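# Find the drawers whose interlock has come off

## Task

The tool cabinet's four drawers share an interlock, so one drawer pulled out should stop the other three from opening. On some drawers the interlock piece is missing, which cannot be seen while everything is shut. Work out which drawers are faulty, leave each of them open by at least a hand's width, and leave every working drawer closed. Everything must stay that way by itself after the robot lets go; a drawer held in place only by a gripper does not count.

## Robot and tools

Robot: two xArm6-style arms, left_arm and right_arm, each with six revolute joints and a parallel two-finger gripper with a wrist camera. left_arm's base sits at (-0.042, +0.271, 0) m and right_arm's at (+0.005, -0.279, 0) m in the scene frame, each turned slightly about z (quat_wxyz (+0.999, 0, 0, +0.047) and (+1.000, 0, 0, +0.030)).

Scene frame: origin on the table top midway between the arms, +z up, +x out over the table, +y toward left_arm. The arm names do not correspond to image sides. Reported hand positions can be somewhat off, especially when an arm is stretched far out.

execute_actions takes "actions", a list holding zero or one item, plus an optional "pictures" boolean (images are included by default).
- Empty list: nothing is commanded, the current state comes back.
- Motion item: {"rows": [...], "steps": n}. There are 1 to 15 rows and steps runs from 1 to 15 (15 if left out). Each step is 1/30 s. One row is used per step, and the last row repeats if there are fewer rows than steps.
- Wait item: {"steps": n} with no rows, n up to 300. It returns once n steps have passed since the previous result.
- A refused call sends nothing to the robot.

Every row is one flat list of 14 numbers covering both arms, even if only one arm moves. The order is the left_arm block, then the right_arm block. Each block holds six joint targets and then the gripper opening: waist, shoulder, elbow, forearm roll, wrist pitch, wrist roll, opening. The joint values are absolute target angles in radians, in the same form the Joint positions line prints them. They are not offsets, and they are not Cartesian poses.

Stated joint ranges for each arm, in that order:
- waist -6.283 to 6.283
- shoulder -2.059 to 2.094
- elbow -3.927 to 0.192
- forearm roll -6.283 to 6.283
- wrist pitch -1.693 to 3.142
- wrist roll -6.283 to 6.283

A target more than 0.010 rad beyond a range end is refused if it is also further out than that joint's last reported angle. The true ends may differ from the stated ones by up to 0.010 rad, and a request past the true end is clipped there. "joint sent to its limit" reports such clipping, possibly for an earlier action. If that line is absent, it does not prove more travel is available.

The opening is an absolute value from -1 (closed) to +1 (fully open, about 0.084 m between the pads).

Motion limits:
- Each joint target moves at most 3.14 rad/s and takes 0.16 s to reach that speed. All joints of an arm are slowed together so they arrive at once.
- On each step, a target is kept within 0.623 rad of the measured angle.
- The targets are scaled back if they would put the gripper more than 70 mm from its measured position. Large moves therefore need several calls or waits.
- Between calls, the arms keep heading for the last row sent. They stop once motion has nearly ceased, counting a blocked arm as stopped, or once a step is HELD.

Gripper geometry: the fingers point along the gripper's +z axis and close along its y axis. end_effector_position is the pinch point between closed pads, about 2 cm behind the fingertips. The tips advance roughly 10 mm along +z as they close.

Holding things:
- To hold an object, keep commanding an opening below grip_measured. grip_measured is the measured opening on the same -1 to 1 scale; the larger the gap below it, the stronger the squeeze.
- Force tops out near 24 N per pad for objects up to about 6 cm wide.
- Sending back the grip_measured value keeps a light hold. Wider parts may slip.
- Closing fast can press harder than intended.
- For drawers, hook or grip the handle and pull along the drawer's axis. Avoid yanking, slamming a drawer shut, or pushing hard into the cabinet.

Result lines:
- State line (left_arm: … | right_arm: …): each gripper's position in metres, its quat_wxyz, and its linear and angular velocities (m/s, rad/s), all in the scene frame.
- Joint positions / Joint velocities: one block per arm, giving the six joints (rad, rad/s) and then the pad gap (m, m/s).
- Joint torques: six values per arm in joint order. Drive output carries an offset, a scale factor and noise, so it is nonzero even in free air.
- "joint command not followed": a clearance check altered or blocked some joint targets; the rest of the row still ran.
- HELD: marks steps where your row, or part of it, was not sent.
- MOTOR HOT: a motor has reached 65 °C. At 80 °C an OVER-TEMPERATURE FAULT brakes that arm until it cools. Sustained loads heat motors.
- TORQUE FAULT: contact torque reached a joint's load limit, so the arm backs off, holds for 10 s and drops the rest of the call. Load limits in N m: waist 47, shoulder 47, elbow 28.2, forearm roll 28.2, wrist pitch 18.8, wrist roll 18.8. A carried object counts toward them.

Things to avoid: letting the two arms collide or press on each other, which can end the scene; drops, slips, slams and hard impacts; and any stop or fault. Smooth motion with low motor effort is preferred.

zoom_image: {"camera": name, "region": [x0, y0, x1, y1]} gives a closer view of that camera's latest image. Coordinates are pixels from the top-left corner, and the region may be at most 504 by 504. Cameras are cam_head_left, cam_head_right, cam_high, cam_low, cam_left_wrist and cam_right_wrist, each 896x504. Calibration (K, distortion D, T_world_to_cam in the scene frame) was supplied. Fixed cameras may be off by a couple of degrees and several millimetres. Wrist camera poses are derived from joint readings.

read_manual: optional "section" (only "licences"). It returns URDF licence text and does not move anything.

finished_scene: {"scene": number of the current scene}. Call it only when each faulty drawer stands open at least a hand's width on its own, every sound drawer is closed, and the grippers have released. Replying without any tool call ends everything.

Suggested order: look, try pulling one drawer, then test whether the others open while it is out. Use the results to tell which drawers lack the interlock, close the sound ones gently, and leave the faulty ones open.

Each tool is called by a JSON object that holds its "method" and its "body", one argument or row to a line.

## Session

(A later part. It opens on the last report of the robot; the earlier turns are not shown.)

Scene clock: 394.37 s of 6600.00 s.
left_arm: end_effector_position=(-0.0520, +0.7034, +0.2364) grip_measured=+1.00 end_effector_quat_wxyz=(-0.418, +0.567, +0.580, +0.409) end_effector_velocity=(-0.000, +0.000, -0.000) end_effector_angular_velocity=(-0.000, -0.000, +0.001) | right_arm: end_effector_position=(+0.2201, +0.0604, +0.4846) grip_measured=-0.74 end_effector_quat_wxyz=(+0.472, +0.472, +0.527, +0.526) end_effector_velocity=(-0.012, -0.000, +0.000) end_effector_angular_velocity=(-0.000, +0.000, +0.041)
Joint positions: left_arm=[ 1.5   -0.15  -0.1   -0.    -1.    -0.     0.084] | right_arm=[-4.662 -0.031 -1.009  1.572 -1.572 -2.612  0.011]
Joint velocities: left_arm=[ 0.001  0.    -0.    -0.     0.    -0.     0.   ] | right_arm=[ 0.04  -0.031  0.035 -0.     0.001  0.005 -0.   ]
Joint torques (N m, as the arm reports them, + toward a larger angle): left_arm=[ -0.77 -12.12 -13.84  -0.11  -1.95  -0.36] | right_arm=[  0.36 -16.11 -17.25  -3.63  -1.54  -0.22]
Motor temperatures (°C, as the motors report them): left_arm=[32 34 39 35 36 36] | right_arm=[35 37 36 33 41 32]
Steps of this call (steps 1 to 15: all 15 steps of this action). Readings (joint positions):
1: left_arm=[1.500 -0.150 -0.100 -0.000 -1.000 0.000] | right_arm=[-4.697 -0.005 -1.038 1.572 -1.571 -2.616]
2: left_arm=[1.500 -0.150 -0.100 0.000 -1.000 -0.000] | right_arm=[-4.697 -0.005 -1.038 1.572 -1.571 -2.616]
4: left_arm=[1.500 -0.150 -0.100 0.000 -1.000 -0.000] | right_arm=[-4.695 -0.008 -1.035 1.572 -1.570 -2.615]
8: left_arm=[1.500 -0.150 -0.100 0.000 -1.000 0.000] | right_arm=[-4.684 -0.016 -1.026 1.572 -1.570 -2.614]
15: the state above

{"method": "execute_actions", "body": {
  "actions": [
    {"rows": [[1.5,-0.15,-0.1,0,-1.0,0,1,-4.6469,-0.0421,-0.9971,1.571,-1.571,-2.6101,-1],[1.5,-0.15,-0.1,0,-1.0,0,1,-4.6341,-0.0513,-0.9865,1.571,-1.571,-2.6086,-1],[1.5,-0.15,-0.1,0,-1.0,0,1,-4.6214,-0.0605,-0.9758,1.571,-1.571,-2.6071,-1],[1.5,-0.15,-0.1,0,-1.0,0,1,-4.6086,-0.0697,-0.9652,1.571,-1.571,-2.6057,-1],[1.5,-0.15,-0.1,0,-1.0,0,1,-4.5959,-0.0789,-0.9545,1.571,-1.571,-2.6042,-1],[1.5,-0.15,-0.1,0,-1.0,0,1,-4.5833,-0.0868,-0.946,1.571,-1.571,-2.6036,-1],[1.5,-0.15,-0.1,0,-1.0,0,1,-4.5707,-0.0947,-0.9374,1.571,-1.571,-2.6029,-1],[1.5,-0.15,-0.1,0,-1.0,0,1,-4.5581,-0.1026,-0.9289,1.571,-1.571,-2.6023,-1],[1.5,-0.15,-0.1,0,-1.0,0,1,-4.5455,-0.1105,-0.9203,1.571,-1.571,-2.6016,-1],[1.5,-0.15,-0.1,0,-1.0,0,1,-4.5328,-0.1184,-0.9118,1.571,-1.571,-2.601,-1],[1.5,-0.15,-0.1,0,-1.0,0,1,-4.5202,-0.1263,-0.9032,1.571,-1.571,-2.6003,-1],[1.5,-0.15,-0.1,0,-1.0,0,1,-4.5076,-0.1342,-0.8947,1.571,-1.571,-2.5997,-1],[1.5,-0.15,-0.1,0,-1.0,0,1,-4.495,-0.1421,-0.8861,1.571,-1.571,-2.599,-1],[1.5,-0.15,-0.1,0,-1.0,0,1,-4.482,-0.1492,-0.8789,1.571,-1.571,-2.5989,-1],[1.5,-0.15,-0.1,0,-1.0,0,1,-4.469,-0.1563,-0.8717,1.571,-1.571,-2.5988,-1]], "steps": 15}
  ],
  "pictures": false
}}

{"method": "execute_actions", "body": {
  "actions": [
    {"rows": [[1.5,-0.15,-0.1,0,-1.0,0,1,-4.456,-0.1634,-0.8645,1.571,-1.571,-2.5986,-1],[1.5,-0.15,-0.1,0,-1.0,0,1,-4.443,-0.1705,-0.8573,1.571,-1.571,-2.5985,-1],[1.5,-0.15,-0.1,0,-1.0,0,1,-4.43,-0.1775,-0.85,1.571,-1.571,-2.5984,-1],[1.5,-0.15,-0.1,0,-1.0,0,1,-4.417,-0.1846,-0.8428,1.571,-1.571,-2.5983,-1],[1.5,-0.15,-0.1,0,-1.0,0,1,-4.404,-0.1917,-0.8356,1.571,-1.571,-2.5981,-1],[1.5,-0.15,-0.1,0,-1.0,0,1,-4.391,-0.1988,-0.8284,1.571,-1.571,-2.598,-1],[1.5,-0.15,-0.1,0,-1.0,0,1,-4.3773,-0.205,-0.8224,1.571,-1.571,-2.5983,-1],[1.5,-0.15,-0.1,0,-1.0,0,1,-4.3636,-0.2113,-0.8165,1.571,-1.571,-2.5986,-1],[1.5,-0.15,-0.1,0,-1.0,0,1,-4.3498,-0.2175,-0.8105,1.571,-1.571,-2.5988,-1],[1.5,-0.15,-0.1,0,-1.0,0,1,-4.3361,-0.2238,-0.8045,1.571,-1.571,-2.5991,-1],[1.5,-0.15,-0.1,0,-1.0,0,1,-4.3224,-0.23,-0.7986,1.571,-1.571,-2.5994,-1],[1.5,-0.15,-0.1,0,-1.0,0,1,-4.3087,-0.2363,-0.7926,1.571,-1.571,-2.5997,-1],[1.5,-0.15,-0.1,0,-1.0,0,1,-4.2949,-0.2425,-0.7866,1.571,-1.571,-2.5999,-1],[1.5,-0.15,-0.1,0,-1.0,0,1,-4.2812,-0.2488,-0.7807,1.571,-1.571,-2.6002,-1],[1.5,-0.15,-0.1,0,-1.0,0,1,-4.2675,-0.255,-0.7747,1.571,-1.571,-2.6005,-1]], "steps": 15}
  ],
  "pictures": false
}}

{"method": "execute_actions", "body": {
  "actions": [
    {"rows": [[1.5,-0.15,-0.1,0,-1.0,0,1,-4.2675,-0.255,-0.7747,1.571,-1.571,-2.6005,-1],[1.5,-0.15,-0.1,0,-1.0,0,1,-4.2675,-0.255,-0.7747,1.571,-1.571,-2.6005,-1],[1.5,-0.15,-0.1,0,-1.0,0,1,-4.2675,-0.255,-0.7747,1.571,-1.571,-2.6005,-1],[1.5,-0.15,-0.1,0,-1.0,0,1,-4.2675,-0.255,-0.7747,1.571,-1.571,-2.6005,-1],[1.5,-0.15,-0.1,0,-1.0,0,1,-4.2675,-0.255,-0.7747,1.571,-1.571,-2.6005,-1],[1.5,-0.15,-0.1,0,-1.0,0,1,-4.2675,-0.255,-0.7747,1.571,-1.571,-2.6005,-1],[1.5,-0.15,-0.1,0,-1.0,0,1,-4.2675,-0.255,-0.7747,1.571,-1.571,-2.6005,-1],[1.5,-0.15,-0.1,0,-1.0,0,1,-4.2675,-0.255,-0.7747,1.571,-1.571,-2.6005,-0.5],[1.5,-0.15,-0.1,0,-1.0,0,1,-4.2675,-0.255,-0.7747,1.571,-1.571,-2.6005,0.2]], "steps": 14}
  ],
  "pictures": false
}}

{"method": "execute_actions", "body": {
  "actions": [
    {"rows": [[1.5,-0.15,-0.1,0,-1.0,0,1,-4.244,-0.2624,-0.7681,1.571,-1.571,-2.6013,0.2],[1.5,-0.15,-0.1,0,-1.0,0,1,-4.22,-0.2698,-0.7615,1.571,-1.571,-2.6021,0.2],[1.5,-0.15,-0.1,0,-1.0,0,1,-4.196,-0.2772,-0.7549,1.571,-1.571,-2.6029,0.2],[1.5,-0.15,-0.1,0,-1.0,0,1,-4.173,-0.2847,-0.7483,1.571,-1.571,-2.6038,0.2],[1.5,-0.15,-0.1,0,-1.0,0,1,-4.149,-0.2921,-0.7417,1.571,-1.571,-2.6046,0.2],[1.5,-0.15,-0.1,0,-1.0,0,1,-4.125,-0.2995,-0.7351,1.571,-1.571,-2.6054,0.2],[1.5,-0.15,-0.1,0,-1.0,0,1,-4.102,-0.3069,-0.7285,1.571,-1.571,-2.6062,0.2],[1.5,-0.15,-0.1,0,-1.0,0,1,-4.078,-0.3143,-0.7219,1.571,-1.571,-2.607,0.2],[1.5,-0.15,-0.1,0,-1.0,0,1,-4.078,-0.3143,-0.7219,1.571,-1.571,-2.607,0.2],[1.5,-0.15,-0.1,0,-1.0,0,1,-4.078,-0.3143,-0.7219,1.571,-1.571,-2.607,0.2],[1.5,-0.15,-0.1,0,-1.0,0,1,-4.078,-0.3143,-0.7219,1.571,-1.571,-2.607,0.2],[1.5,-0.15,-0.1,0,-1.0,0,1,-4.078,-0.3143,-0.7219,1.571,-1.571,-2.607,0.2],[1.5,-0.15,-0.1,0,-1.0,0,1,-4.078,-0.2969,-0.698,1.571,-1.571,-2.5657,0.2],[1.5,-0.15,-0.1,0,-1.0,0,1,-4.078,-0.2794,-0.6742,1.571,-1.571,-2.5244,0.2],[1.5,-0.15,-0.1,0,-1.0,0,1,-4.078,-0.262,-0.6503,1.571,-1.571,-2.4831,0.2]], "steps": 15}
  ],
  "pictures": false
}}

{"method": "execute_actions", "body": {
  "actions": [
    {"rows": [[1.5,-0.15,-0.1,0,-1.0,0,1,-4.078,-0.2445,-0.6264,1.571,-1.571,-2.4418,0.2],[1.5,-0.15,-0.1,0,-1.0,0,1,-4.078,-0.2271,-0.6026,1.571,-1.571,-2.4005,0.2],[1.5,-0.15,-0.1,0,-1.0,0,1,-4.078,-0.2097,-0.5787,1.571,-1.571,-2.3591,0.2],[1.5,-0.15,-0.1,0,-1.0,0,1,-4.078,-0.1922,-0.5548,1.571,-1.571,-2.3178,0.2],[1.5,-0.15,-0.1,0,-1.0,0,1,-4.078,-0.1748,-0.5309,1.571,-1.571,-2.2765,0.2],[1.5,-0.15,-0.1,0,-1.0,0,1,-4.078,-0.1573,-0.5071,1.571,-1.571,-2.2352,0.2],[1.5,-0.15,-0.1,0,-1.0,0,1,-4.078,-0.1399,-0.4832,1.571,-1.571,-2.1939,0.2],[1.5,-0.15,-0.1,0,-1.0,0,1,-4.078,-0.0968,-0.4697,1.571,-1.571,-2.1372,0.2],[1.5,-0.15,-0.1,0,-1.0,0,1,-4.078,-0.0536,-0.4561,1.571,-1.571,-2.0805,0.2],[1.5,-0.15,-0.1,0,-1.0,0,1,-4.078,-0.0105,-0.4426,1.571,-1.571,-2.0238,0.2],[1.5,-0.15,-0.1,0,-1.0,0,1,-4.078,0.0327,-0.429,1.571,-1.571,-1.9671,0.2],[1.5,-0.15,-0.1,0,-1.0,0,1,-4.078,0.0759,-0.4155,1.571,-1.571,-1.9104,0.2],[1.5,-0.15,-0.1,0,-1.0,0,1,-4.078,0.119,-0.4019,1.571,-1.571,-1.8537,0.2],[1.5,-0.15,-0.1,0,-1.0,0,1,-4.078,0.1622,-0.3884,1.571,-1.571,-1.797,0.2],[1.5,-0.15,-0.1,0,-1.0,0,1,-4.078,0.2053,-0.3748,1.571,-1.571,-1.7403,0.2]], "steps": 15}
  ],
  "pictures": false
}}

{"method": "execute_actions", "body": {
  "actions": [
    {"rows": [[1.5,-0.15,-0.1,0,-1.0,0,1,-4.078,0.2053,-0.3748,1.571,-1.571,-1.7403,0.2],[1.5,-0.15,-0.1,0,-1.0,0,1,-4.078,0.2053,-0.3748,1.571,-1.571,-1.7403,0.2],[1.5,-0.15,-0.1,0,-1.0,0,1,-4.078,0.2053,-0.3748,1.571,-1.571,-1.7403,0.2],[1.5,-0.15,-0.1,0,-1.0,0,1,-4.11,0.211,-0.3856,1.571,-1.571,-1.7454,0.2],[1.5,-0.15,-0.1,0,-1.0,0,1,-4.141,0.2166,-0.3963,1.571,-1.571,-1.7505,0.2],[1.5,-0.15,-0.1,0,-1.0,0,1,-4.173,0.2223,-0.4071,1.571,-1.571,-1.7557,0.2],[1.5,-0.15,-0.1,0,-1.0,0,1,-4.204,0.2279,-0.4179,1.571,-1.571,-1.7608,0.2],[1.5,-0.15,-0.1,0,-1.0,0,1,-4.236,0.2336,-0.4286,1.571,-1.571,-1.7659,0.2],[1.5,-0.15,-0.1,0,-1.0,0,1,-4.2675,0.2392,-0.4394,1.571,-1.571,-1.771,0.2],[1.5,-0.15,-0.1,0,-1.0,0,1,-4.2984,0.2474,-0.4553,1.571,-1.571,-1.7787,0.2],[1.5,-0.15,-0.1,0,-1.0,0,1,-4.3293,0.2556,-0.4711,1.571,-1.571,-1.7864,0.2],[1.5,-0.15,-0.1,0,-1.0,0,1,-4.3601,0.2637,-0.487,1.571,-1.571,-1.794,0.2],[1.5,-0.15,-0.1,0,-1.0,0,1,-4.391,0.2719,-0.5028,1.571,-1.571,-1.8017,0.2],[1.5,-0.15,-0.1,0,-1.0,0,1,-4.417,0.2804,-0.5194,1.571,-1.571,-1.8098,0.2],[1.5,-0.15,-0.1,0,-1.0,0,1,-4.443,0.2889,-0.536,1.571,-1.571,-1.8179,0.2]], "steps": 15}
  ]
}}

Scene clock: 411.73 s of 6600.00 s.
left_arm: end_effector_position=(-0.0520, +0.7034, +0.2364) grip_measured=+1.00 end_effector_quat_wxyz=(-0.418, +0.567, +0.580, +0.409) end_effector_velocity=(-0.000, +0.000, +0.000) end_effector_angular_velocity=(+0.001, -0.000, +0.000) | right_arm: end_effector_position=(+0.1748, +0.0600, +0.4848) grip_measured=-0.74 end_effector_quat_wxyz=(+0.431, +0.432, +0.560, +0.560) end_effector_velocity=(-0.111, -0.001, +0.000) end_effector_angular_velocity=(+0.001, +0.001, +0.376)
Joint positions: left_arm=[ 1.5   -0.15  -0.1    0.    -1.    -0.     0.084] | right_arm=[-4.513 -0.131 -0.899  1.573 -1.572 -2.6    0.011]
Joint velocities: left_arm=[ 0.     0.001 -0.001 -0.    -0.001 -0.    -0.   ] | right_arm=[ 0.378 -0.229  0.242  0.001 -0.002  0.015  0.   ]
Joint torques (N m, as the arm reports them, + toward a larger angle): left_arm=[ -1.01 -12.02 -13.81  -0.06  -1.94  -0.23] | right_arm=[  2.4  -14.42 -19.69  -5.38  -0.44  -0.2 ]
Motor temperatures (°C, as the motors report them): left_arm=[32 34 39 35 36 36] | right_arm=[35 37 41 33 41 32]
Steps of this call (steps 1 to 15: the robot went on to your last target; steps 16 to 90: nothing new was sent; then 13.87 s passed at rest; steps 91 to 105: all 15 steps of this action). Readings (joint positions):
91: left_arm=[1.500 -0.150 -0.100 -0.000 -1.000 -0.000] | right_arm=[-4.659 -0.033 -1.008 1.573 -1.571 -2.611]
92: left_arm=[1.500 -0.150 -0.100 0.000 -1.000 -0.000] | right_arm=[-4.657 -0.035 -1.005 1.572 -1.571 -2.611]
94: left_arm=[1.500 -0.150 -0.100 -0.000 -1.000 0.000] | right_arm=[-4.645 -0.044 -0.994 1.572 -1.571 -2.610]
98: left_arm=[1.500 -0.150 -0.100 0.000 -1.000 0.000] | right_arm=[-4.600 -0.075 -0.959 1.573 -1.571 -2.605]
105: the state above

Scene clock: 412.23 s of 6600.00 s.
left_arm: end_effector_position=(-0.0520, +0.7034, +0.2364) grip_measured=+1.00 end_effector_quat_wxyz=(-0.418, +0.567, +0.580, +0.409) end_effector_velocity=(+0.000, -0.000, -0.000) end_effector_angular_velocity=(-0.000, -0.000, -0.000) | right_arm: end_effector_position=(+0.1182, +0.0599, +0.4846) grip_measured=-0.74 end_effector_quat_wxyz=(+0.374, +0.375, +0.600, +0.599) end_effector_velocity=(-0.116, -0.000, -0.000) end_effector_angular_velocity=(+0.001, +0.002, +0.414)
Joint positions: left_arm=[ 1.5   -0.15  -0.1   -0.    -1.    -0.     0.084] | right_arm=[-4.315 -0.234 -0.796  1.575 -1.572 -2.6    0.011]
Joint velocities: left_arm=[-0. -0.  0.  0.  0. -0.  0.] | right_arm=[ 0.412 -0.187  0.178 -0.     0.003 -0.007  0.   ]
Joint torques (N m, as the arm reports them, + toward a larger angle): left_arm=[ -1.05 -12.1  -13.91   0.07  -2.02  -0.23] | right_arm=[  2.59 -10.14 -19.6   -5.54   1.52  -0.06]
Motor temperatures (°C, as the motors report them): left_arm=[32 34 39 35 36 36] | right_arm=[35 37 41 33 41 32]
Steps of this call (steps 1 to 15: all 15 steps of this action). Readings (joint positions):
1: left_arm=[1.500 -0.150 -0.100 -0.000 -1.000 -0.000] | right_arm=[-4.500 -0.139 -0.891 1.574 -1.572 -2.600]
2: left_arm=[1.500 -0.150 -0.100 -0.000 -1.000 -0.000] | right_arm=[-4.488 -0.146 -0.883 1.574 -1.572 -2.599]
4: left_arm=[1.500 -0.150 -0.100 0.000 -1.000 0.000] | right_arm=[-4.462 -0.160 -0.868 1.574 -1.572 -2.599]
8: left_arm=[1.500 -0.150 -0.100 0.000 -1.000 0.000] | right_arm=[-4.410 -0.189 -0.839 1.574 -1.572 -2.598]
15: the state above

Scene clock: 412.70 s of 6600.00 s.
left_arm: end_effector_position=(-0.0520, +0.7034, +0.2364) grip_measured=+1.00 end_effector_quat_wxyz=(-0.418, +0.567, +0.580, +0.409) end_effector_velocity=(-0.000, -0.000, +0.000) end_effector_angular_velocity=(+0.000, +0.000, -0.000) | right_arm: end_effector_position=(+0.1038, +0.0615, +0.4864) grip_measured=+0.12 end_effector_quat_wxyz=(+0.357, +0.359, +0.609, +0.611) end_effector_velocity=(+0.003, -0.006, -0.009) end_effector_angular_velocity=(-0.029, -0.008, -0.020)
Joint positions: left_arm=[ 1.5   -0.15  -0.1   -0.    -1.    -0.     0.084] | right_arm=[-4.266 -0.255 -0.779  1.568 -1.568 -2.6    0.049]
Joint velocities: left_arm=[ 0.     0.     0.     0.    -0.001  0.    -0.   ] | right_arm=[-0.003  0.001  0.027  0.014 -0.011 -0.     0.059]
Joint torques (N m, as the arm reports them, + toward a larger angle): left_arm=[ -0.98 -12.19 -14.03  -0.07  -1.94  -0.26] | right_arm=[ -2.38 -10.07 -13.63  -0.81  -1.03  -0.16]
Motor temperatures (°C, as the motors report them): left_arm=[32 34 39 35 36 36] | right_arm=[35 37 41 33 41 32]
Steps of this call (steps 1 to 14: all 14 steps of this action). Readings (joint positions):
1: left_arm=[1.500 -0.150 -0.100 -0.000 -1.000 0.000] | right_arm=[-4.302 -0.240 -0.790 1.575 -1.572 -2.600]
2: left_arm=[1.500 -0.150 -0.100 0.000 -1.000 0.000] | right_arm=[-4.289 -0.245 -0.785 1.575 -1.572 -2.600]
4: left_arm=[1.500 -0.150 -0.100 -0.000 -1.000 -0.000] | right_arm=[-4.275 -0.252 -0.779 1.574 -1.572 -2.600]
8: left_arm=[1.500 -0.150 -0.100 0.000 -1.000 -0.000] | right_arm=[-4.269 -0.255 -0.776 1.574 -1.571 -2.600]
14: the state above

Scene clock: 413.20 s of 6600.00 s.
left_arm: end_effector_position=(-0.0520, +0.7034, +0.2364) grip_measured=+1.00 end_effector_quat_wxyz=(-0.418, +0.567, +0.580, +0.409) end_effector_velocity=(+0.000, -0.000, -0.001) end_effector_angular_velocity=(-0.003, -0.000, -0.000) | right_arm: end_effector_position=(+0.0500, +0.0610, +0.4804) grip_measured=+0.19 end_effector_quat_wxyz=(+0.300, +0.303, +0.639, +0.640) end_effector_velocity=(-0.026, +0.018, -0.135) end_effector_angular_velocity=(+0.013, +0.010, +0.036)
Joint positions: left_arm=[ 1.5   -0.15  -0.1   -0.    -1.     0.     0.084] | right_arm=[-4.082 -0.305 -0.712  1.571 -1.571 -2.583  0.052]
Joint velocities: left_arm=[-0.     0.001  0.001 -0.     0.001 -0.    -0.   ] | right_arm=[ 0.036  0.211  0.32   0.    -0.001  0.547  0.   ]
Joint torques (N m, as the arm reports them, + toward a larger angle): left_arm=[ -1.03 -12.07 -13.81   0.06  -1.9   -0.22] | right_arm=[-3.21 -4.13 -9.98 -0.59 -0.73  0.1 ]
Motor temperatures (°C, as the motors report them): left_arm=[32 34 39 35 36 36] | right_arm=[35 37 41 33 41 32]
Steps of this call (steps 1 to 15: all 15 steps of this action). Readings (joint positions):
1: left_arm=[1.500 -0.150 -0.100 0.000 -1.000 0.000] | right_arm=[-4.266 -0.255 -0.778 1.568 -1.569 -2.600]
2: left_arm=[1.500 -0.150 -0.100 0.000 -1.000 0.000] | right_arm=[-4.262 -0.256 -0.776 1.569 -1.569 -2.601]
4: left_arm=[1.500 -0.150 -0.100 -0.000 -1.000 -0.000] | right_arm=[-4.240 -0.263 -0.768 1.570 -1.570 -2.601]
8: left_arm=[1.500 -0.150 -0.100 -0.000 -1.000 0.000] | right_arm=[-4.161 -0.288 -0.746 1.570 -1.571 -2.604]
15: the state above

Scene clock: 413.70 s of 6600.00 s.
left_arm: end_effector_position=(-0.0520, +0.7034, +0.2364) grip_measured=+1.00 end_effector_quat_wxyz=(-0.418, +0.567, +0.580, +0.409) end_effector_velocity=(-0.000, -0.000, -0.000) end_effector_angular_velocity=(-0.001, -0.000, +0.000) | right_arm: end_effector_position=(+0.0456, +0.0651, +0.3372) grip_measured=+0.19 end_effector_quat_wxyz=(+0.300, +0.300, +0.640, +0.640) end_effector_velocity=(+0.002, -0.003, -0.360) end_effector_angular_velocity=(-0.012, -0.008, +0.003)
Joint positions: left_arm=[ 1.5   -0.15  -0.1    0.    -1.     0.     0.084] | right_arm=[-4.078  0.023 -0.436  1.571 -1.571 -1.984  0.052]
Joint velocities: left_arm=[ 0.     0.     0.001  0.     0.    -0.     0.   ] | right_arm=[ 0.001  1.2    0.417 -0.001  0.002  1.602 -0.   ]
Joint torques (N m, as the arm reports them, + toward a larger angle): left_arm=[ -1.06 -12.15 -13.85   0.06  -1.97  -0.22] | right_arm=[ -2.57 -10.85  -8.85   0.04  -2.03  -0.22]
Motor temperatures (°C, as the motors report them): left_arm=[32 34 39 35 36 36] | right_arm=[35 37 41 33 41 32]
Steps of this call (steps 1 to 15: all 15 steps of this action). Readings (joint positions):
1: left_arm=[1.500 -0.150 -0.100 -0.000 -1.000 -0.000] | right_arm=[-4.081 -0.297 -0.699 1.571 -1.571 -2.562]
2: left_arm=[1.500 -0.150 -0.100 0.000 -1.000 -0.000] | right_arm=[-4.080 -0.285 -0.683 1.571 -1.571 -2.535]
4: left_arm=[1.500 -0.150 -0.100 0.000 -1.000 0.000] | right_arm=[-4.079 -0.256 -0.644 1.571 -1.571 -2.471]
8: left_arm=[1.500 -0.150 -0.100 -0.000 -1.000 0.000] | right_arm=[-4.079 -0.191 -0.555 1.571 -1.571 -2.319]
15: the state above

Scene clock: 414.20 s of 6600.00 s.
left_arm: end_effector_position=(-0.0520, +0.7034, +0.2364) grip_measured=+1.00 end_effector_quat_wxyz=(-0.418, +0.567, +0.580, +0.409) end_effector_velocity=(-0.000, -0.000, -0.000) end_effector_angular_velocity=(-0.001, -0.000, +0.000) | right_arm: end_effector_position=(+0.1230, +0.0613, +0.2855) grip_measured=+0.19 end_effector_quat_wxyz=(+0.379, +0.380, +0.596, +0.597) end_effector_velocity=(+0.256, -0.002, -0.003) end_effector_angular_velocity=(-0.008, +0.000, -0.894)
Joint positions: left_arm=[ 1.5   -0.15  -0.1   -0.    -1.     0.     0.084] | right_arm=[-4.334  0.256 -0.476  1.571 -1.571 -1.789  0.052]
Joint velocities: left_arm=[ 0.    -0.     0.001  0.     0.    -0.001 -0.   ] | right_arm=[-0.894  0.244 -0.451  0.001  0.003 -0.214 -0.   ]
Joint torques (N m, as the arm reports them, + toward a larger angle): left_arm=[ -0.71 -11.99 -13.9    0.01  -1.95  -0.3 ] | right_arm=[ -2.21 -13.16  -7.38   0.3   -2.13  -0.42]
Motor temperatures (°C, as the motors report them): left_arm=[32 34 39 35 36 36] | right_arm=[35 37 41 33 41 32]
Steps of this call (steps 1 to 15: all 15 steps of this action). Readings (joint positions):
1: left_arm=[1.500 -0.150 -0.100 -0.000 -1.000 -0.000] | right_arm=[-4.078 0.063 -0.422 1.571 -1.571 -1.930]
2: left_arm=[1.500 -0.150 -0.100 0.000 -1.000 0.000] | right_arm=[-4.078 0.103 -0.409 1.571 -1.571 -1.879]
4: left_arm=[1.500 -0.150 -0.100 -0.000 -1.000 0.000] | right_arm=[-4.078 0.166 -0.387 1.571 -1.570 -1.798]
8: left_arm=[1.500 -0.150 -0.100 0.000 -1.000 0.000] | right_arm=[-4.134 0.211 -0.396 1.571 -1.571 -1.757]
15: the state above
camera_calibration (this result's frames):
cam_left_wrist: T_world_to_cam=[[0.999595, 0.0284048, -0.00167956, 0.0635535], [0.00771446, -0.32735, -0.944872, 0.515931], [-0.0273887, 0.944476, -0.327436, -0.456474], [0, 0, 0, 1]] pos_world=[-0.0800101, 0.598214, 0.338129]
cam_right_wrist: T_world_to_cam=[[-0.0148919, 0.00119938, 0.999888, -0.25204], [0.427674, -0.903902, 0.00745384, 0.066374], [0.90381, 0.427737, 0.0129479, -0.00836189], [0, 0, 0, 1]] pos_world=[-0.0245822, 0.0638746, 0.251625]

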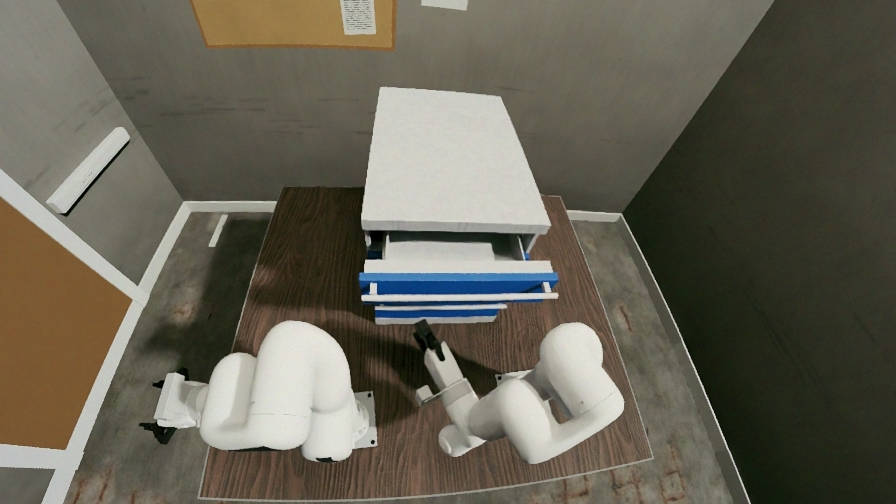

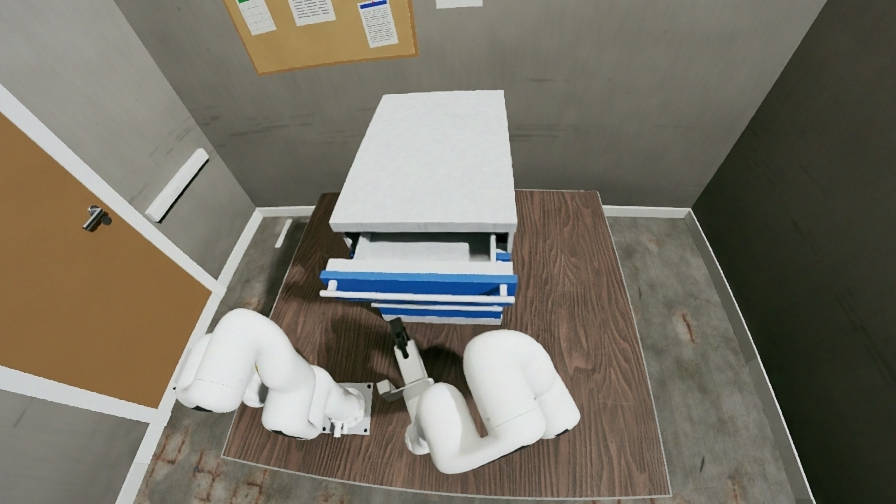

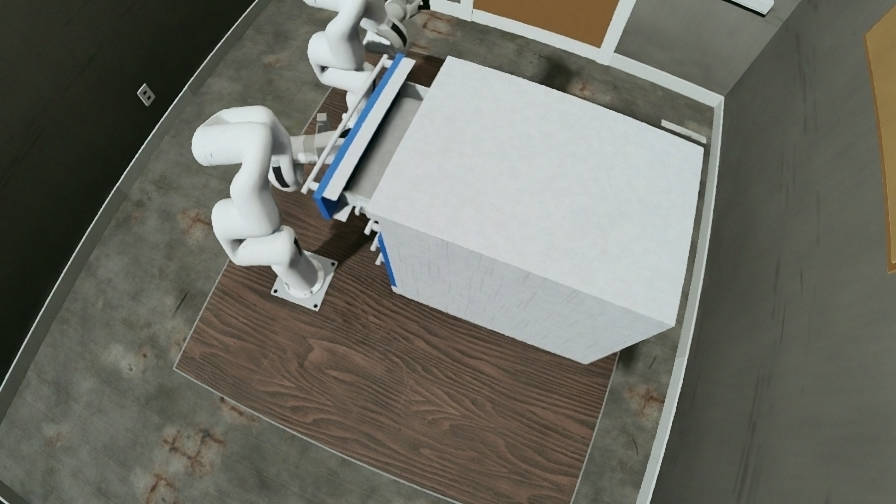

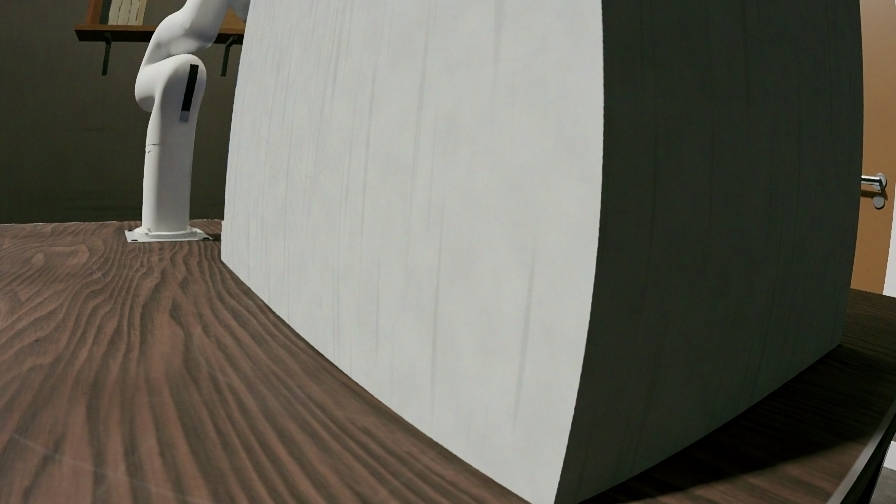

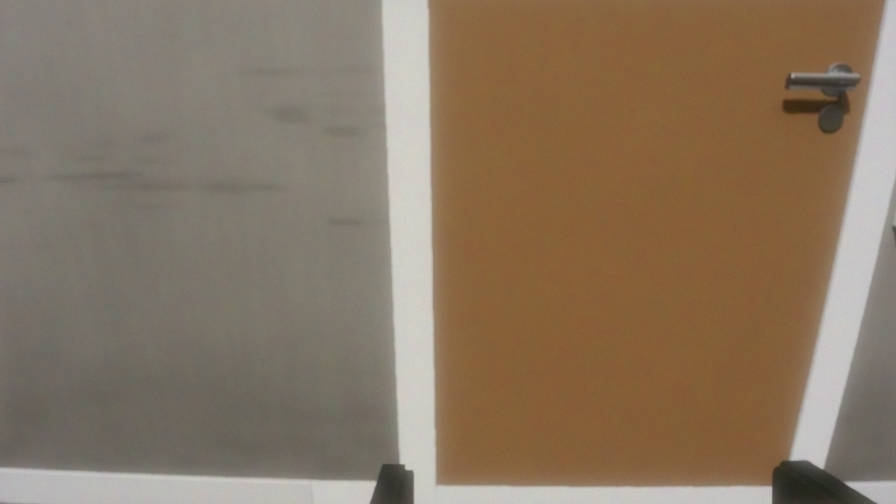

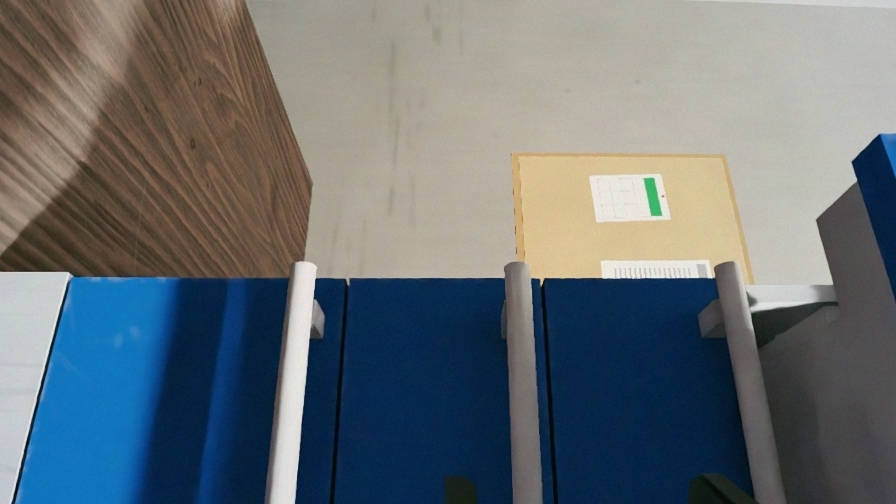

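{"method": "execute_actions", "body": {
  "actions": [
    {"rows": [[1.5,-0.15,-0.1,0,-1.0,0,1,-4.469,0.2974,-0.5526,1.571,-1.571,-1.826,0.2],[1.5,-0.15,-0.1,0,-1.0,0,1,-4.495,0.3059,-0.5692,1.571,-1.571,-1.8341,0.2],[1.5,-0.15,-0.1,0,-1.0,0,1,-4.5202,0.3157,-0.5883,1.571,-1.571,-1.8434,0.2],[1.5,-0.15,-0.1,0,-1.0,0,1,-4.5455,0.3256,-0.6074,1.571,-1.571,-1.8526,0.2],[1.5,-0.15,-0.1,0,-1.0,0,1,-4.5707,0.3354,-0.6264,1.571,-1.571,-1.8619,0.2],[1.5,-0.15,-0.1,0,-1.0,0,1,-4.5959,0.3452,-0.6455,1.571,-1.571,-1.8711,0.2],[1.5,-0.15,-0.1,0,-1.0,0,1,-4.615,0.354,-0.6628,1.571,-1.571,-1.8796,0.2],[1.5,-0.15,-0.1,0,-1.0,0,1,-4.6341,0.3628,-0.6801,1.571,-1.571,-1.8881,0.2],[1.5,-0.15,-0.1,0,-1.0,0,1,-4.6437,0.3672,-0.6888,1.571,-1.571,-1.8924,0.2],[1.5,-0.15,-0.1,0,-1.0,0,1,-4.6533,0.3716,-0.6975,1.571,-1.571,-1.8967,0.2]], "steps": 15}
  ]
}}

Scene clock: 417.47 s of 6600.00 s.
left_arm: end_effector_position=(-0.0520, +0.7034, +0.2364) grip_measured=+1.00 end_effector_quat_wxyz=(-0.418, +0.567, +0.580, +0.409) end_effector_velocity=(-0.000, -0.000, +0.000) end_effector_angular_velocity=(+0.001, -0.000, +0.000) | right_arm: end_effector_position=(+0.2158, +0.0607, +0.2849) grip_measured=+0.19 end_effector_quat_wxyz=(+0.468, +0.468, +0.530, +0.530) end_effector_velocity=(+0.019, +0.001, +0.001) end_effector_angular_velocity=(-0.004, -0.004, -0.065)
Joint positions: left_arm=[ 1.5   -0.15  -0.1   -0.    -1.     0.     0.084] | right_arm=[-4.649  0.369 -0.693  1.571 -1.571 -1.894  0.052]
Joint velocities: left_arm=[ 0.    -0.001  0.001 -0.    -0.001  0.     0.   ] | right_arm=[-0.063  0.03  -0.062  0.001 -0.004 -0.036  0.   ]
Joint torques (N m, as the arm reports them, + toward a larger angle): left_arm=[ -1.31 -12.13 -14.    -0.05  -1.95  -0.29] | right_arm=[  0.16 -16.65  -7.9    0.11  -2.13   0.05]
Motor temperatures (°C, as the motors report them): left_arm=[32 34 39 35 36 36] | right_arm=[35 37 40 33 41 32]
Steps of this call (steps 1 to 30: the robot went on to your last target; steps 31 to 83: nothing new was sent; steps 84 to 98: all 15 steps of this action). Readings (joint positions):
84: left_arm=[1.500 -0.150 -0.100 0.000 -1.000 0.000] | right_arm=[-4.443 0.289 -0.536 1.571 -1.571 -1.818]
85: left_arm=[1.500 -0.150 -0.100 0.000 -1.000 -0.000] | right_arm=[-4.448 0.291 -0.539 1.571 -1.571 -1.820]
87: left_arm=[1.500 -0.150 -0.100 0.000 -1.000 0.000] | right_arm=[-4.472 0.299 -0.555 1.571 -1.571 -1.828]
91: left_arm=[1.500 -0.150 -0.100 0.000 -1.000 -0.000] | right_arm=[-4.556 0.330 -0.616 1.571 -1.571 -1.857]
98: the state above
camera_calibration (this result's frames):
cam_left_wrist: T_world_to_cam=[[0.999595, 0.0284049, -0.00167961, 0.0635535], [0.00771445, -0.32735, -0.944872, 0.515931], [-0.0273888, 0.944476, -0.327436, -0.456474], [0, 0, 0, 1]] pos_world=[-0.0800102, 0.598214, 0.338129]
cam_right_wrist: T_world_to_cam=[[-0.0137446, 0.00735691, 0.999878, -0.250688], [0.127231, -0.991832, 0.00904665, 0.0958843], [0.991778, 0.12734, 0.0126963, -0.0926551], [0, 0, 0, 1]] pos_world=[0.0762483, 0.108744, 0.250966]

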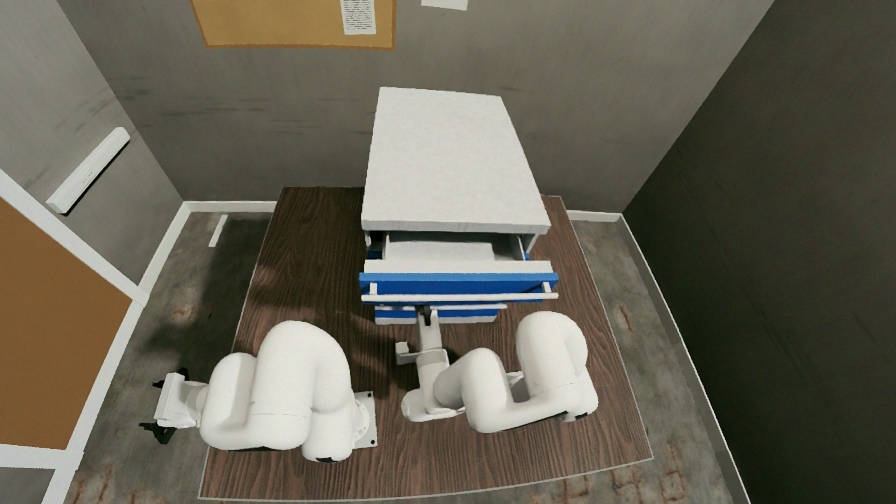

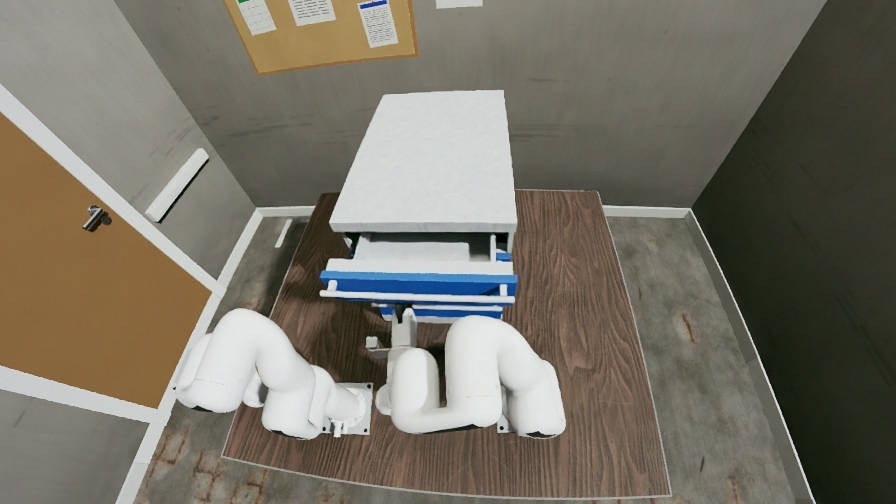

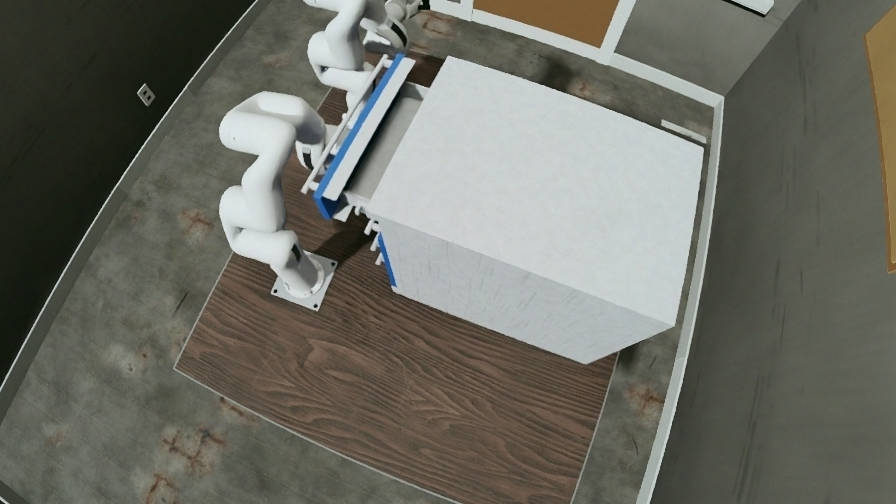

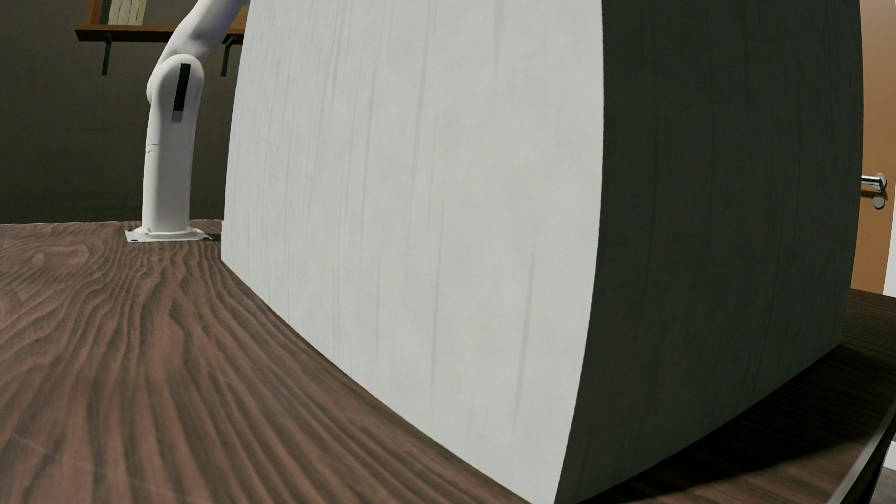

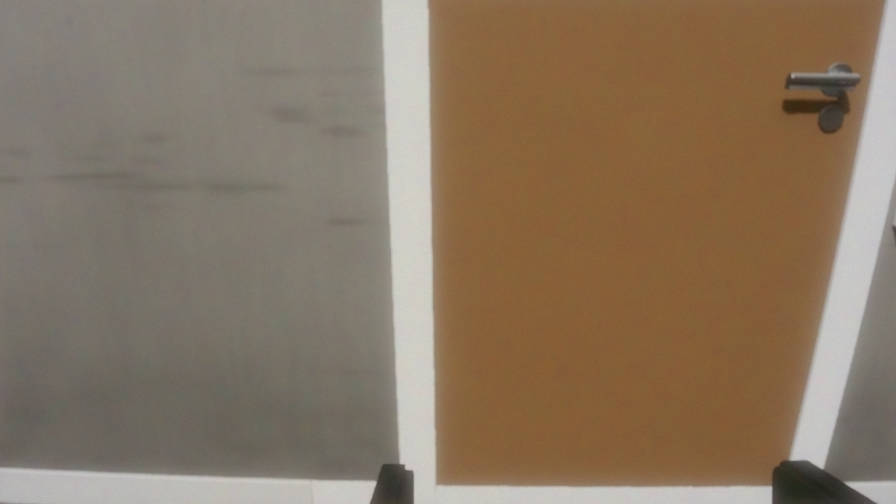

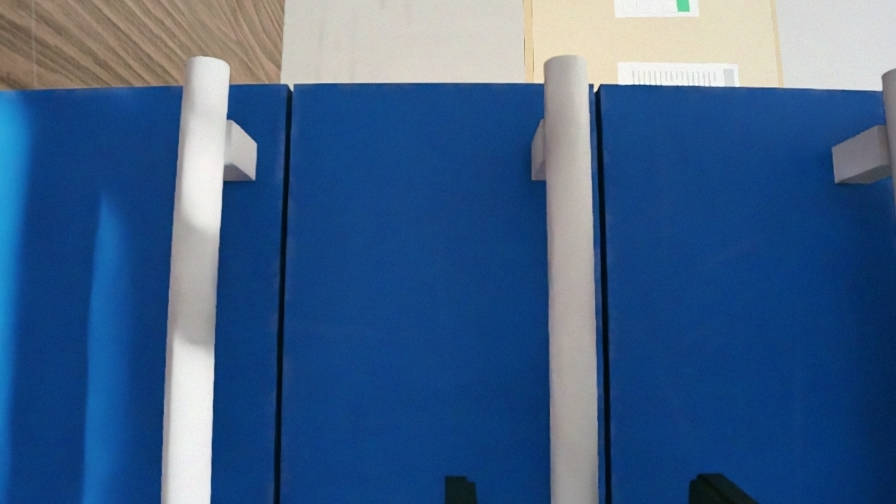

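{"method": "execute_actions", "body": {
  "actions": [
    {"rows": [[1.5,-0.15,-0.1,0,-1.0,0,1,-4.6628,0.376,-0.7061,1.571,-1.571,-1.9009,0.2],[1.5,-0.15,-0.1,0,-1.0,0,1,-4.6724,0.3804,-0.7148,1.571,-1.571,-1.9052,0.2],[1.5,-0.15,-0.1,0,-1.0,0,1,-4.6819,0.3848,-0.7234,1.571,-1.571,-1.9094,0.2],[1.5,-0.15,-0.1,0,-1.0,0,1,-4.6915,0.3892,-0.7321,1.571,-1.571,-1.9137,0.2],[1.5,-0.15,-0.1,0,-1.0,0,1,-4.701,0.3936,-0.7407,1.571,-1.571,-1.9179,0.2],[1.5,-0.15,-0.1,0,-1.0,0,1,-4.7106,0.398,-0.7494,1.571,-1.571,-1.9222,0.2],[1.5,-0.15,-0.1,0,-1.0,0,1,-4.7106,0.398,-0.7494,1.571,-1.571,-1.9222,0.2],[1.5,-0.15,-0.1,0,-1.0,0,1,-4.7106,0.398,-0.7494,1.571,-1.571,-1.9222,0.2],[1.5,-0.15,-0.1,0,-1.0,0,1,-4.7106,0.398,-0.7494,1.571,-1.571,-1.9222,0.1],[1.5,-0.15,-0.1,0,-1.0,0,1,-4.7106,0.398,-0.7494,1.571,-1.571,-1.9222,-0.05],[1.5,-0.15,-0.1,0,-1.0,0,1,-4.7106,0.398,-0.7494,1.571,-1.571,-1.9222,-0.2],[1.5,-0.15,-0.1,0,-1.0,0,1,-4.7106,0.398,-0.7494,1.571,-1.571,-1.9222,-0.35],[1.5,-0.15,-0.1,0,-1.0,0,1,-4.7106,0.398,-0.7494,1.571,-1.571,-1.9222,-0.5],[1.5,-0.15,-0.1,0,-1.0,0,1,-4.7106,0.398,-0.7494,1.571,-1.571,-1.9222,-0.6],[1.5,-0.15,-0.1,0,-1.0,0,1,-4.7106,0.398,-0.7494,1.571,-1.571,-1.9222,-0.68]], "steps": 15}
  ],
  "pictures": false
}}

{"method": "execute_actions", "body": {
  "actions": [
    {"rows": [[1.5,-0.15,-0.1,0,-1.0,0,1,-4.7106,0.398,-0.7494,1.571,-1.571,-1.9222,-0.75],[1.5,-0.15,-0.1,0,-1.0,0,1,-4.7106,0.398,-0.7494,1.571,-1.571,-1.9222,-0.82],[1.5,-0.15,-0.1,0,-1.0,0,1,-4.7106,0.398,-0.7494,1.571,-1.571,-1.9222,-0.9],[1.5,-0.15,-0.1,0,-1.0,0,1,-4.7106,0.398,-0.7494,1.571,-1.571,-1.9222,-1]], "steps": 7}
  ],
  "pictures": false
}}

{"method": "execute_actions", "body": {
  "actions": [
    {"rows": [[1.5,-0.15,-0.1,0,-1.0,0,1,-4.7074,0.3965,-0.7465,1.571,-1.571,-1.9208,-1],[1.5,-0.15,-0.1,0,-1.0,0,1,-4.7042,0.3951,-0.7436,1.571,-1.571,-1.9194,-1],[1.5,-0.15,-0.1,0,-1.0,0,1,-4.701,0.3936,-0.7407,1.571,-1.571,-1.9179,-1],[1.5,-0.15,-0.1,0,-1.0,0,1,-4.6979,0.3921,-0.7379,1.571,-1.571,-1.9165,-1],[1.5,-0.15,-0.1,0,-1.0,0,1,-4.6947,0.3907,-0.735,1.571,-1.571,-1.9151,-1],[1.5,-0.15,-0.1,0,-1.0,0,1,-4.6915,0.3892,-0.7321,1.571,-1.571,-1.9137,-1],[1.5,-0.15,-0.1,0,-1.0,0,1,-4.6883,0.3877,-0.7292,1.571,-1.571,-1.9123,-1],[1.5,-0.15,-0.1,0,-1.0,0,1,-4.6851,0.3863,-0.7263,1.571,-1.571,-1.9108,-1],[1.5,-0.15,-0.1,0,-1.0,0,1,-4.6819,0.3848,-0.7234,1.571,-1.571,-1.9094,-1],[1.5,-0.15,-0.1,0,-1.0,0,1,-4.6787,0.3833,-0.7205,1.571,-1.571,-1.908,-1],[1.5,-0.15,-0.1,0,-1.0,0,1,-4.6756,0.3819,-0.7177,1.571,-1.571,-1.9066,-1]], "steps": 15}
  ],
  "pictures": false
}}

Scene clock: 425.60 s of 6600.00 s.
left_arm: end_effector_position=(-0.0520, +0.7034, +0.2364) grip_measured=+1.00 end_effector_quat_wxyz=(-0.418, +0.567, +0.580, +0.409) end_effector_velocity=(-0.000, +0.000, +0.000) end_effector_angular_velocity=(+0.001, -0.000, +0.001) | right_arm: end_effector_position=(+0.2354, +0.0602, +0.2850) grip_measured=-0.49 end_effector_quat_wxyz=(+0.484, +0.484, +0.515, +0.515) end_effector_velocity=(+0.001, +0.000, +0.001) end_effector_angular_velocity=(+0.001, -0.001, -0.005)
Joint positions: left_arm=[ 1.5   -0.15  -0.1   -0.    -1.    -0.     0.084] | right_arm=[-4.71   0.398 -0.749  1.571 -1.571 -1.922  0.023]
Joint velocities: left_arm=[ 0.001  0.    -0.001 -0.    -0.    -0.     0.   ] | right_arm=[-0.004  0.002 -0.006  0.    -0.001 -0.003 -0.143]
Joint torques (N m, as the arm reports them, + toward a larger angle): left_arm=[ -0.87 -12.09 -13.86  -0.04  -1.83  -0.37] | right_arm=[ -1.91 -17.11  -8.6   -0.12  -2.04  -0.01]
Motor temperatures (°C, as the motors report them): left_arm=[32 34 39 35 36 36] | right_arm=[35 37 38 33 41 32]
Steps of this call (steps 1 to 15: the robot went on to your last target; steps 16 to 90: nothing new was sent; then 4.63 s passed at rest; steps 91 to 105: all 15 steps of this action). Readings (joint positions):
91: left_arm=[1.500 -0.150 -0.100 -0.000 -1.000 -0.000] | right_arm=[-4.654 0.372 -0.698 1.571 -1.571 -1.897]
92: left_arm=[1.500 -0.150 -0.100 0.000 -1.000 -0.000] | right_arm=[-4.655 0.373 -0.699 1.571 -1.571 -1.898]
94: left_arm=[1.500 -0.150 -0.100 0.000 -1.000 -0.000] | right_arm=[-4.665 0.377 -0.709 1.571 -1.571 -1.902]
98: left_arm=[1.500 -0.150 -0.100 0.000 -1.000 -0.000] | right_arm=[-4.697 0.392 -0.737 1.571 -1.571 -1.916]
105: the state above

Scene clock: 425.83 s of 6600.00 s.
left_arm: end_effector_position=(-0.0520, +0.7034, +0.2364) grip_measured=+1.00 end_effector_quat_wxyz=(-0.418, +0.567, +0.580, +0.409) end_effector_velocity=(+0.000, -0.000, -0.001) end_effector_angular_velocity=(-0.003, +0.000, -0.000) | right_arm: end_effector_position=(+0.2355, +0.0602, +0.2848) grip_measured=-0.74 end_effector_quat_wxyz=(+0.484, +0.484, +0.515, +0.515) end_effector_velocity=(+0.000, +0.001, +0.000) end_effector_angular_velocity=(+0.001, -0.000, +0.001)
Joint positions: left_arm=[ 1.5   -0.15  -0.1   -0.    -1.     0.     0.084] | right_arm=[-4.71   0.398 -0.749  1.571 -1.571 -1.922  0.011]
Joint velocities: left_arm=[-0.     0.002  0.001  0.    -0.     0.    -0.   ] | right_arm=[-0.     0.    -0.002 -0.001  0.     0.    -0.   ]
Joint torques (N m, as the arm reports them, + toward a larger angle): left_arm=[ -1.1  -12.07 -13.85   0.06  -1.96  -0.25] | right_arm=[ -2.65 -17.62  -9.06  -0.14  -2.63  -0.13]
Motor temperatures (°C, as the motors report them): left_arm=[32 34 39 35 36 36] | right_arm=[35 37 38 33 41 32]
Steps of this call (steps 1 to 7: all 7 steps of this action). Readings (joint positions):
1: left_arm=[1.500 -0.150 -0.100 -0.000 -1.000 0.000] | right_arm=[-4.710 0.398 -0.749 1.571 -1.571 -1.922]
2: left_arm=[1.500 -0.150 -0.100 0.000 -1.000 -0.000] | right_arm=[-4.710 0.398 -0.749 1.571 -1.571 -1.922]
4: left_arm=[1.500 -0.150 -0.100 -0.000 -1.000 0.000] | right_arm=[-4.710 0.398 -0.749 1.571 -1.571 -1.922]
7: the state above

Scene clock: 426.33 s of 6600.00 s.
left_arm: end_effector_position=(-0.0520, +0.7034, +0.2364) grip_measured=+1.00 end_effector_quat_wxyz=(-0.418, +0.567, +0.580, +0.409) end_effector_velocity=(-0.000, +0.000, -0.000) end_effector_angular_velocity=(-0.000, -0.001, +0.000) | right_arm: end_effector_position=(+0.2248, +0.0603, +0.2849) grip_measured=-0.74 end_effector_quat_wxyz=(+0.476, +0.476, +0.523, +0.523) end_effector_velocity=(-0.006, +0.000, +0.000) end_effector_angular_velocity=(+0.003, +0.001, +0.023)
Joint positions: left_arm=[ 1.5   -0.15  -0.1   -0.    -1.     0.     0.084] | right_arm=[-4.677  0.383 -0.718  1.572 -1.571 -1.907  0.011]
Joint velocities: left_arm=[ 0.     0.001 -0.001  0.     0.    -0.001 -0.   ] | right_arm=[ 0.021 -0.013  0.021 -0.002  0.002  0.012 -0.   ]
Joint torques (N m, as the arm reports them, + toward a larger angle): left_arm=[ -0.93 -12.21 -13.81   0.03  -1.94  -0.25] | right_arm=[ -0.38 -17.53  -9.82  -1.17  -2.68  -0.16]
Motor temperatures (°C, as the motors report them): left_arm=[32 34 39 35 36 36] | right_arm=[35 37 38 33 41 32]
Steps of this call (steps 1 to 15: all 15 steps of this action). Readings (joint positions):
1: left_arm=[1.500 -0.150 -0.100 -0.000 -1.000 0.000] | right_arm=[-4.710 0.398 -0.749 1.571 -1.571 -1.922]
2: left_arm=[1.500 -0.150 -0.100 -0.000 -1.000 -0.000] | right_arm=[-4.710 0.398 -0.748 1.571 -1.570 -1.922]
4: left_arm=[1.500 -0.150 -0.100 -0.000 -1.000 -0.000] | right_arm=[-4.707 0.396 -0.746 1.571 -1.570 -1.920]
8: left_arm=[1.500 -0.150 -0.100 0.000 -1.000 0.000] | right_arm=[-4.696 0.391 -0.735 1.571 -1.570 -1.915]
15: the state above

{"method": "execute_actions", "body": {
  "actions": [],
  "pictures": false
}}

Scene clock: 433.00 s of 6600.00 s.
left_arm: end_effector_position=(-0.0520, +0.7034, +0.2364) grip_measured=+1.00 end_effector_quat_wxyz=(-0.418, +0.567, +0.580, +0.409) end_effector_velocity=(-0.000, -0.000, +0.001) end_effector_angular_velocity=(+0.002, +0.000, +0.001) | right_arm: end_effector_position=(+0.2243, +0.0607, +0.2850) grip_measured=-0.74 end_effector_quat_wxyz=(+0.475, +0.475, +0.523, +0.523) end_effector_velocity=(-0.000, +0.000, +0.000) end_effector_angular_velocity=(+0.001, -0.000, -0.000)
Joint positions: left_arm=[ 1.5   -0.15  -0.1   -0.    -1.     0.     0.084] | right_arm=[-4.676  0.382 -0.718  1.571 -1.571 -1.907  0.011]
Joint velocities: left_arm=[ 0.    -0.002  0.001 -0.001 -0.001  0.001 -0.   ] | right_arm=[-0.    -0.    -0.001 -0.    -0.    -0.     0.   ]
Joint torques (N m, as the arm reports them, + toward a larger angle): left_arm=[ -0.83 -12.2  -13.91  -0.02  -1.86  -0.25] | right_arm=[  3.1  -18.2  -12.83  -3.15  -2.61  -0.19]
Motor temperatures (°C, as the motors report them): left_arm=[32 34 39 35 36 36] | right_arm=[35 37 38 33 41 32]
Steps of this call (steps 1 to 15: the robot went on to your last target; steps 16 to 90: nothing new was sent; then 3.67 s passed at rest). Readings (joint positions):
1: left_arm=[1.500 -0.150 -0.100 0.000 -1.000 0.000] | right_arm=[-4.677 0.383 -0.718 1.572 -1.571 -1.907]
2: left_arm=[1.500 -0.150 -0.100 0.000 -1.000 0.000] | right_arm=[-4.676 0.382 -0.718 1.572 -1.571 -1.907]
4: left_arm=[1.500 -0.150 -0.100 0.000 -1.000 -0.000] | right_arm=[-4.676 0.382 -0.717 1.572 -1.571 -1.907]
8: left_arm=[1.500 -0.150 -0.100 -0.000 -1.000 -0.000] | right_arm=[-4.676 0.382 -0.717 1.572 -1.571 -1.907]
90: the state above
All arms were judged still, so your last target was given up. Only a new action makes them travel on or press farther. Fingers that are still opening or closing keep moving.

{"method": "execute_actions", "body": {
  "actions": [
    {"rows": [[1.5,-0.15,-0.1,0.0,-1.0,0.0,1,-4.6623,0.3758,-0.7057,1.571,-1.571,-1.9007,-1],[1.5,-0.15,-0.1,0.0,-1.0,0.0,1,-4.6490,0.3697,-0.6936,1.571,-1.571,-1.8948,-1],[1.5,-0.15,-0.1,0.0,-1.0,0.0,1,-4.6358,0.3636,-0.6816,1.571,-1.571,-1.8889,-1],[1.5,-0.15,-0.1,0.0,-1.0,0.0,1,-4.6225,0.3574,-0.6696,1.571,-1.571,-1.8829,-1],[1.5,-0.15,-0.1,0.0,-1.0,0.0,1,-4.6092,0.3513,-0.6575,1.571,-1.571,-1.8770,-1],[1.5,-0.15,-0.1,0.0,-1.0,0.0,1,-4.5959,0.3452,-0.6455,1.571,-1.571,-1.8711,-1],[1.5,-0.15,-0.1,0.0,-1.0,0.0,1,-4.5833,0.3403,-0.6360,1.571,-1.571,-1.8665,-1],[1.5,-0.15,-0.1,0.0,-1.0,0.0,1,-4.5707,0.3354,-0.6264,1.571,-1.571,-1.8619,-1],[1.5,-0.15,-0.1,0.0,-1.0,0.0,1,-4.5581,0.3305,-0.6169,1.571,-1.571,-1.8572,-1],[1.5,-0.15,-0.1,0.0,-1.0,0.0,1,-4.5455,0.3256,-0.6074,1.571,-1.571,-1.8526,-1],[1.5,-0.15,-0.1,0.0,-1.0,0.0,1,-4.5328,0.3206,-0.5978,1.571,-1.571,-1.8480,-1],[1.5,-0.15,-0.1,0.0,-1.0,0.0,1,-4.5202,0.3157,-0.5883,1.571,-1.571,-1.8434,-1],[1.5,-0.15,-0.1,0.0,-1.0,0.0,1,-4.5076,0.3108,-0.5787,1.571,-1.571,-1.8387,-1],[1.5,-0.15,-0.1,0.0,-1.0,0.0,1,-4.495,0.3059,-0.5692,1.571,-1.571,-1.8341,-1]], "steps": 15}
  ],
  "pictures": false
}}

Scene clock: 441.00 s of 6600.00 s.
left_arm: end_effector_position=(-0.0520, +0.7034, +0.2364) grip_measured=+1.00 end_effector_quat_wxyz=(-0.418, +0.567, +0.580, +0.409) end_effector_velocity=(+0.000, +0.000, +0.001) end_effector_angular_velocity=(+0.003, +0.000, -0.001) | right_arm: end_effector_position=(+0.1784, +0.0607, +0.2850) grip_measured=-0.74 end_effector_quat_wxyz=(+0.435, +0.435, +0.558, +0.558) end_effector_velocity=(-0.107, -0.000, +0.001) end_effector_angular_velocity=(+0.000, +0.001, +0.365)
Joint positions: left_arm=[ 1.5   -0.15  -0.1    0.    -1.    -0.     0.084] | right_arm=[-4.526  0.318 -0.593  1.571 -1.571 -1.846  0.011]
Joint velocities: left_arm=[-0.001 -0.001 -0.     0.    -0.002  0.     0.   ] | right_arm=[ 0.362 -0.141  0.27  -0.003  0.001  0.13   0.   ]
Joint torques (N m, as the arm reports them, + toward a larger angle): left_arm=[ -0.88 -12.01 -13.89  -0.05  -1.88  -0.27] | right_arm=[  0.54 -16.15 -13.42  -3.11  -2.85  -0.22]
Motor temperatures (°C, as the motors report them): left_arm=[32 34 39 35 36 36] | right_arm=[35 37 38 33 41 32]
Steps of this call (steps 1 to 90: nothing new was sent; then 4.50 s passed at rest; steps 91 to 105: all 15 steps of this action). Readings (joint positions):
91: left_arm=[1.500 -0.150 -0.100 0.000 -1.000 0.000] | right_arm=[-4.675 0.382 -0.717 1.571 -1.571 -1.906]
92: left_arm=[1.500 -0.150 -0.100 0.000 -1.000 0.000] | right_arm=[-4.673 0.381 -0.715 1.571 -1.571 -1.905]
94: left_arm=[1.500 -0.150 -0.100 0.000 -1.000 0.000] | right_arm=[-4.660 0.374 -0.703 1.571 -1.571 -1.899]
98: left_arm=[1.500 -0.150 -0.100 0.000 -1.000 -0.000] | right_arm=[-4.613 0.354 -0.662 1.571 -1.571 -1.879]
105: the state above


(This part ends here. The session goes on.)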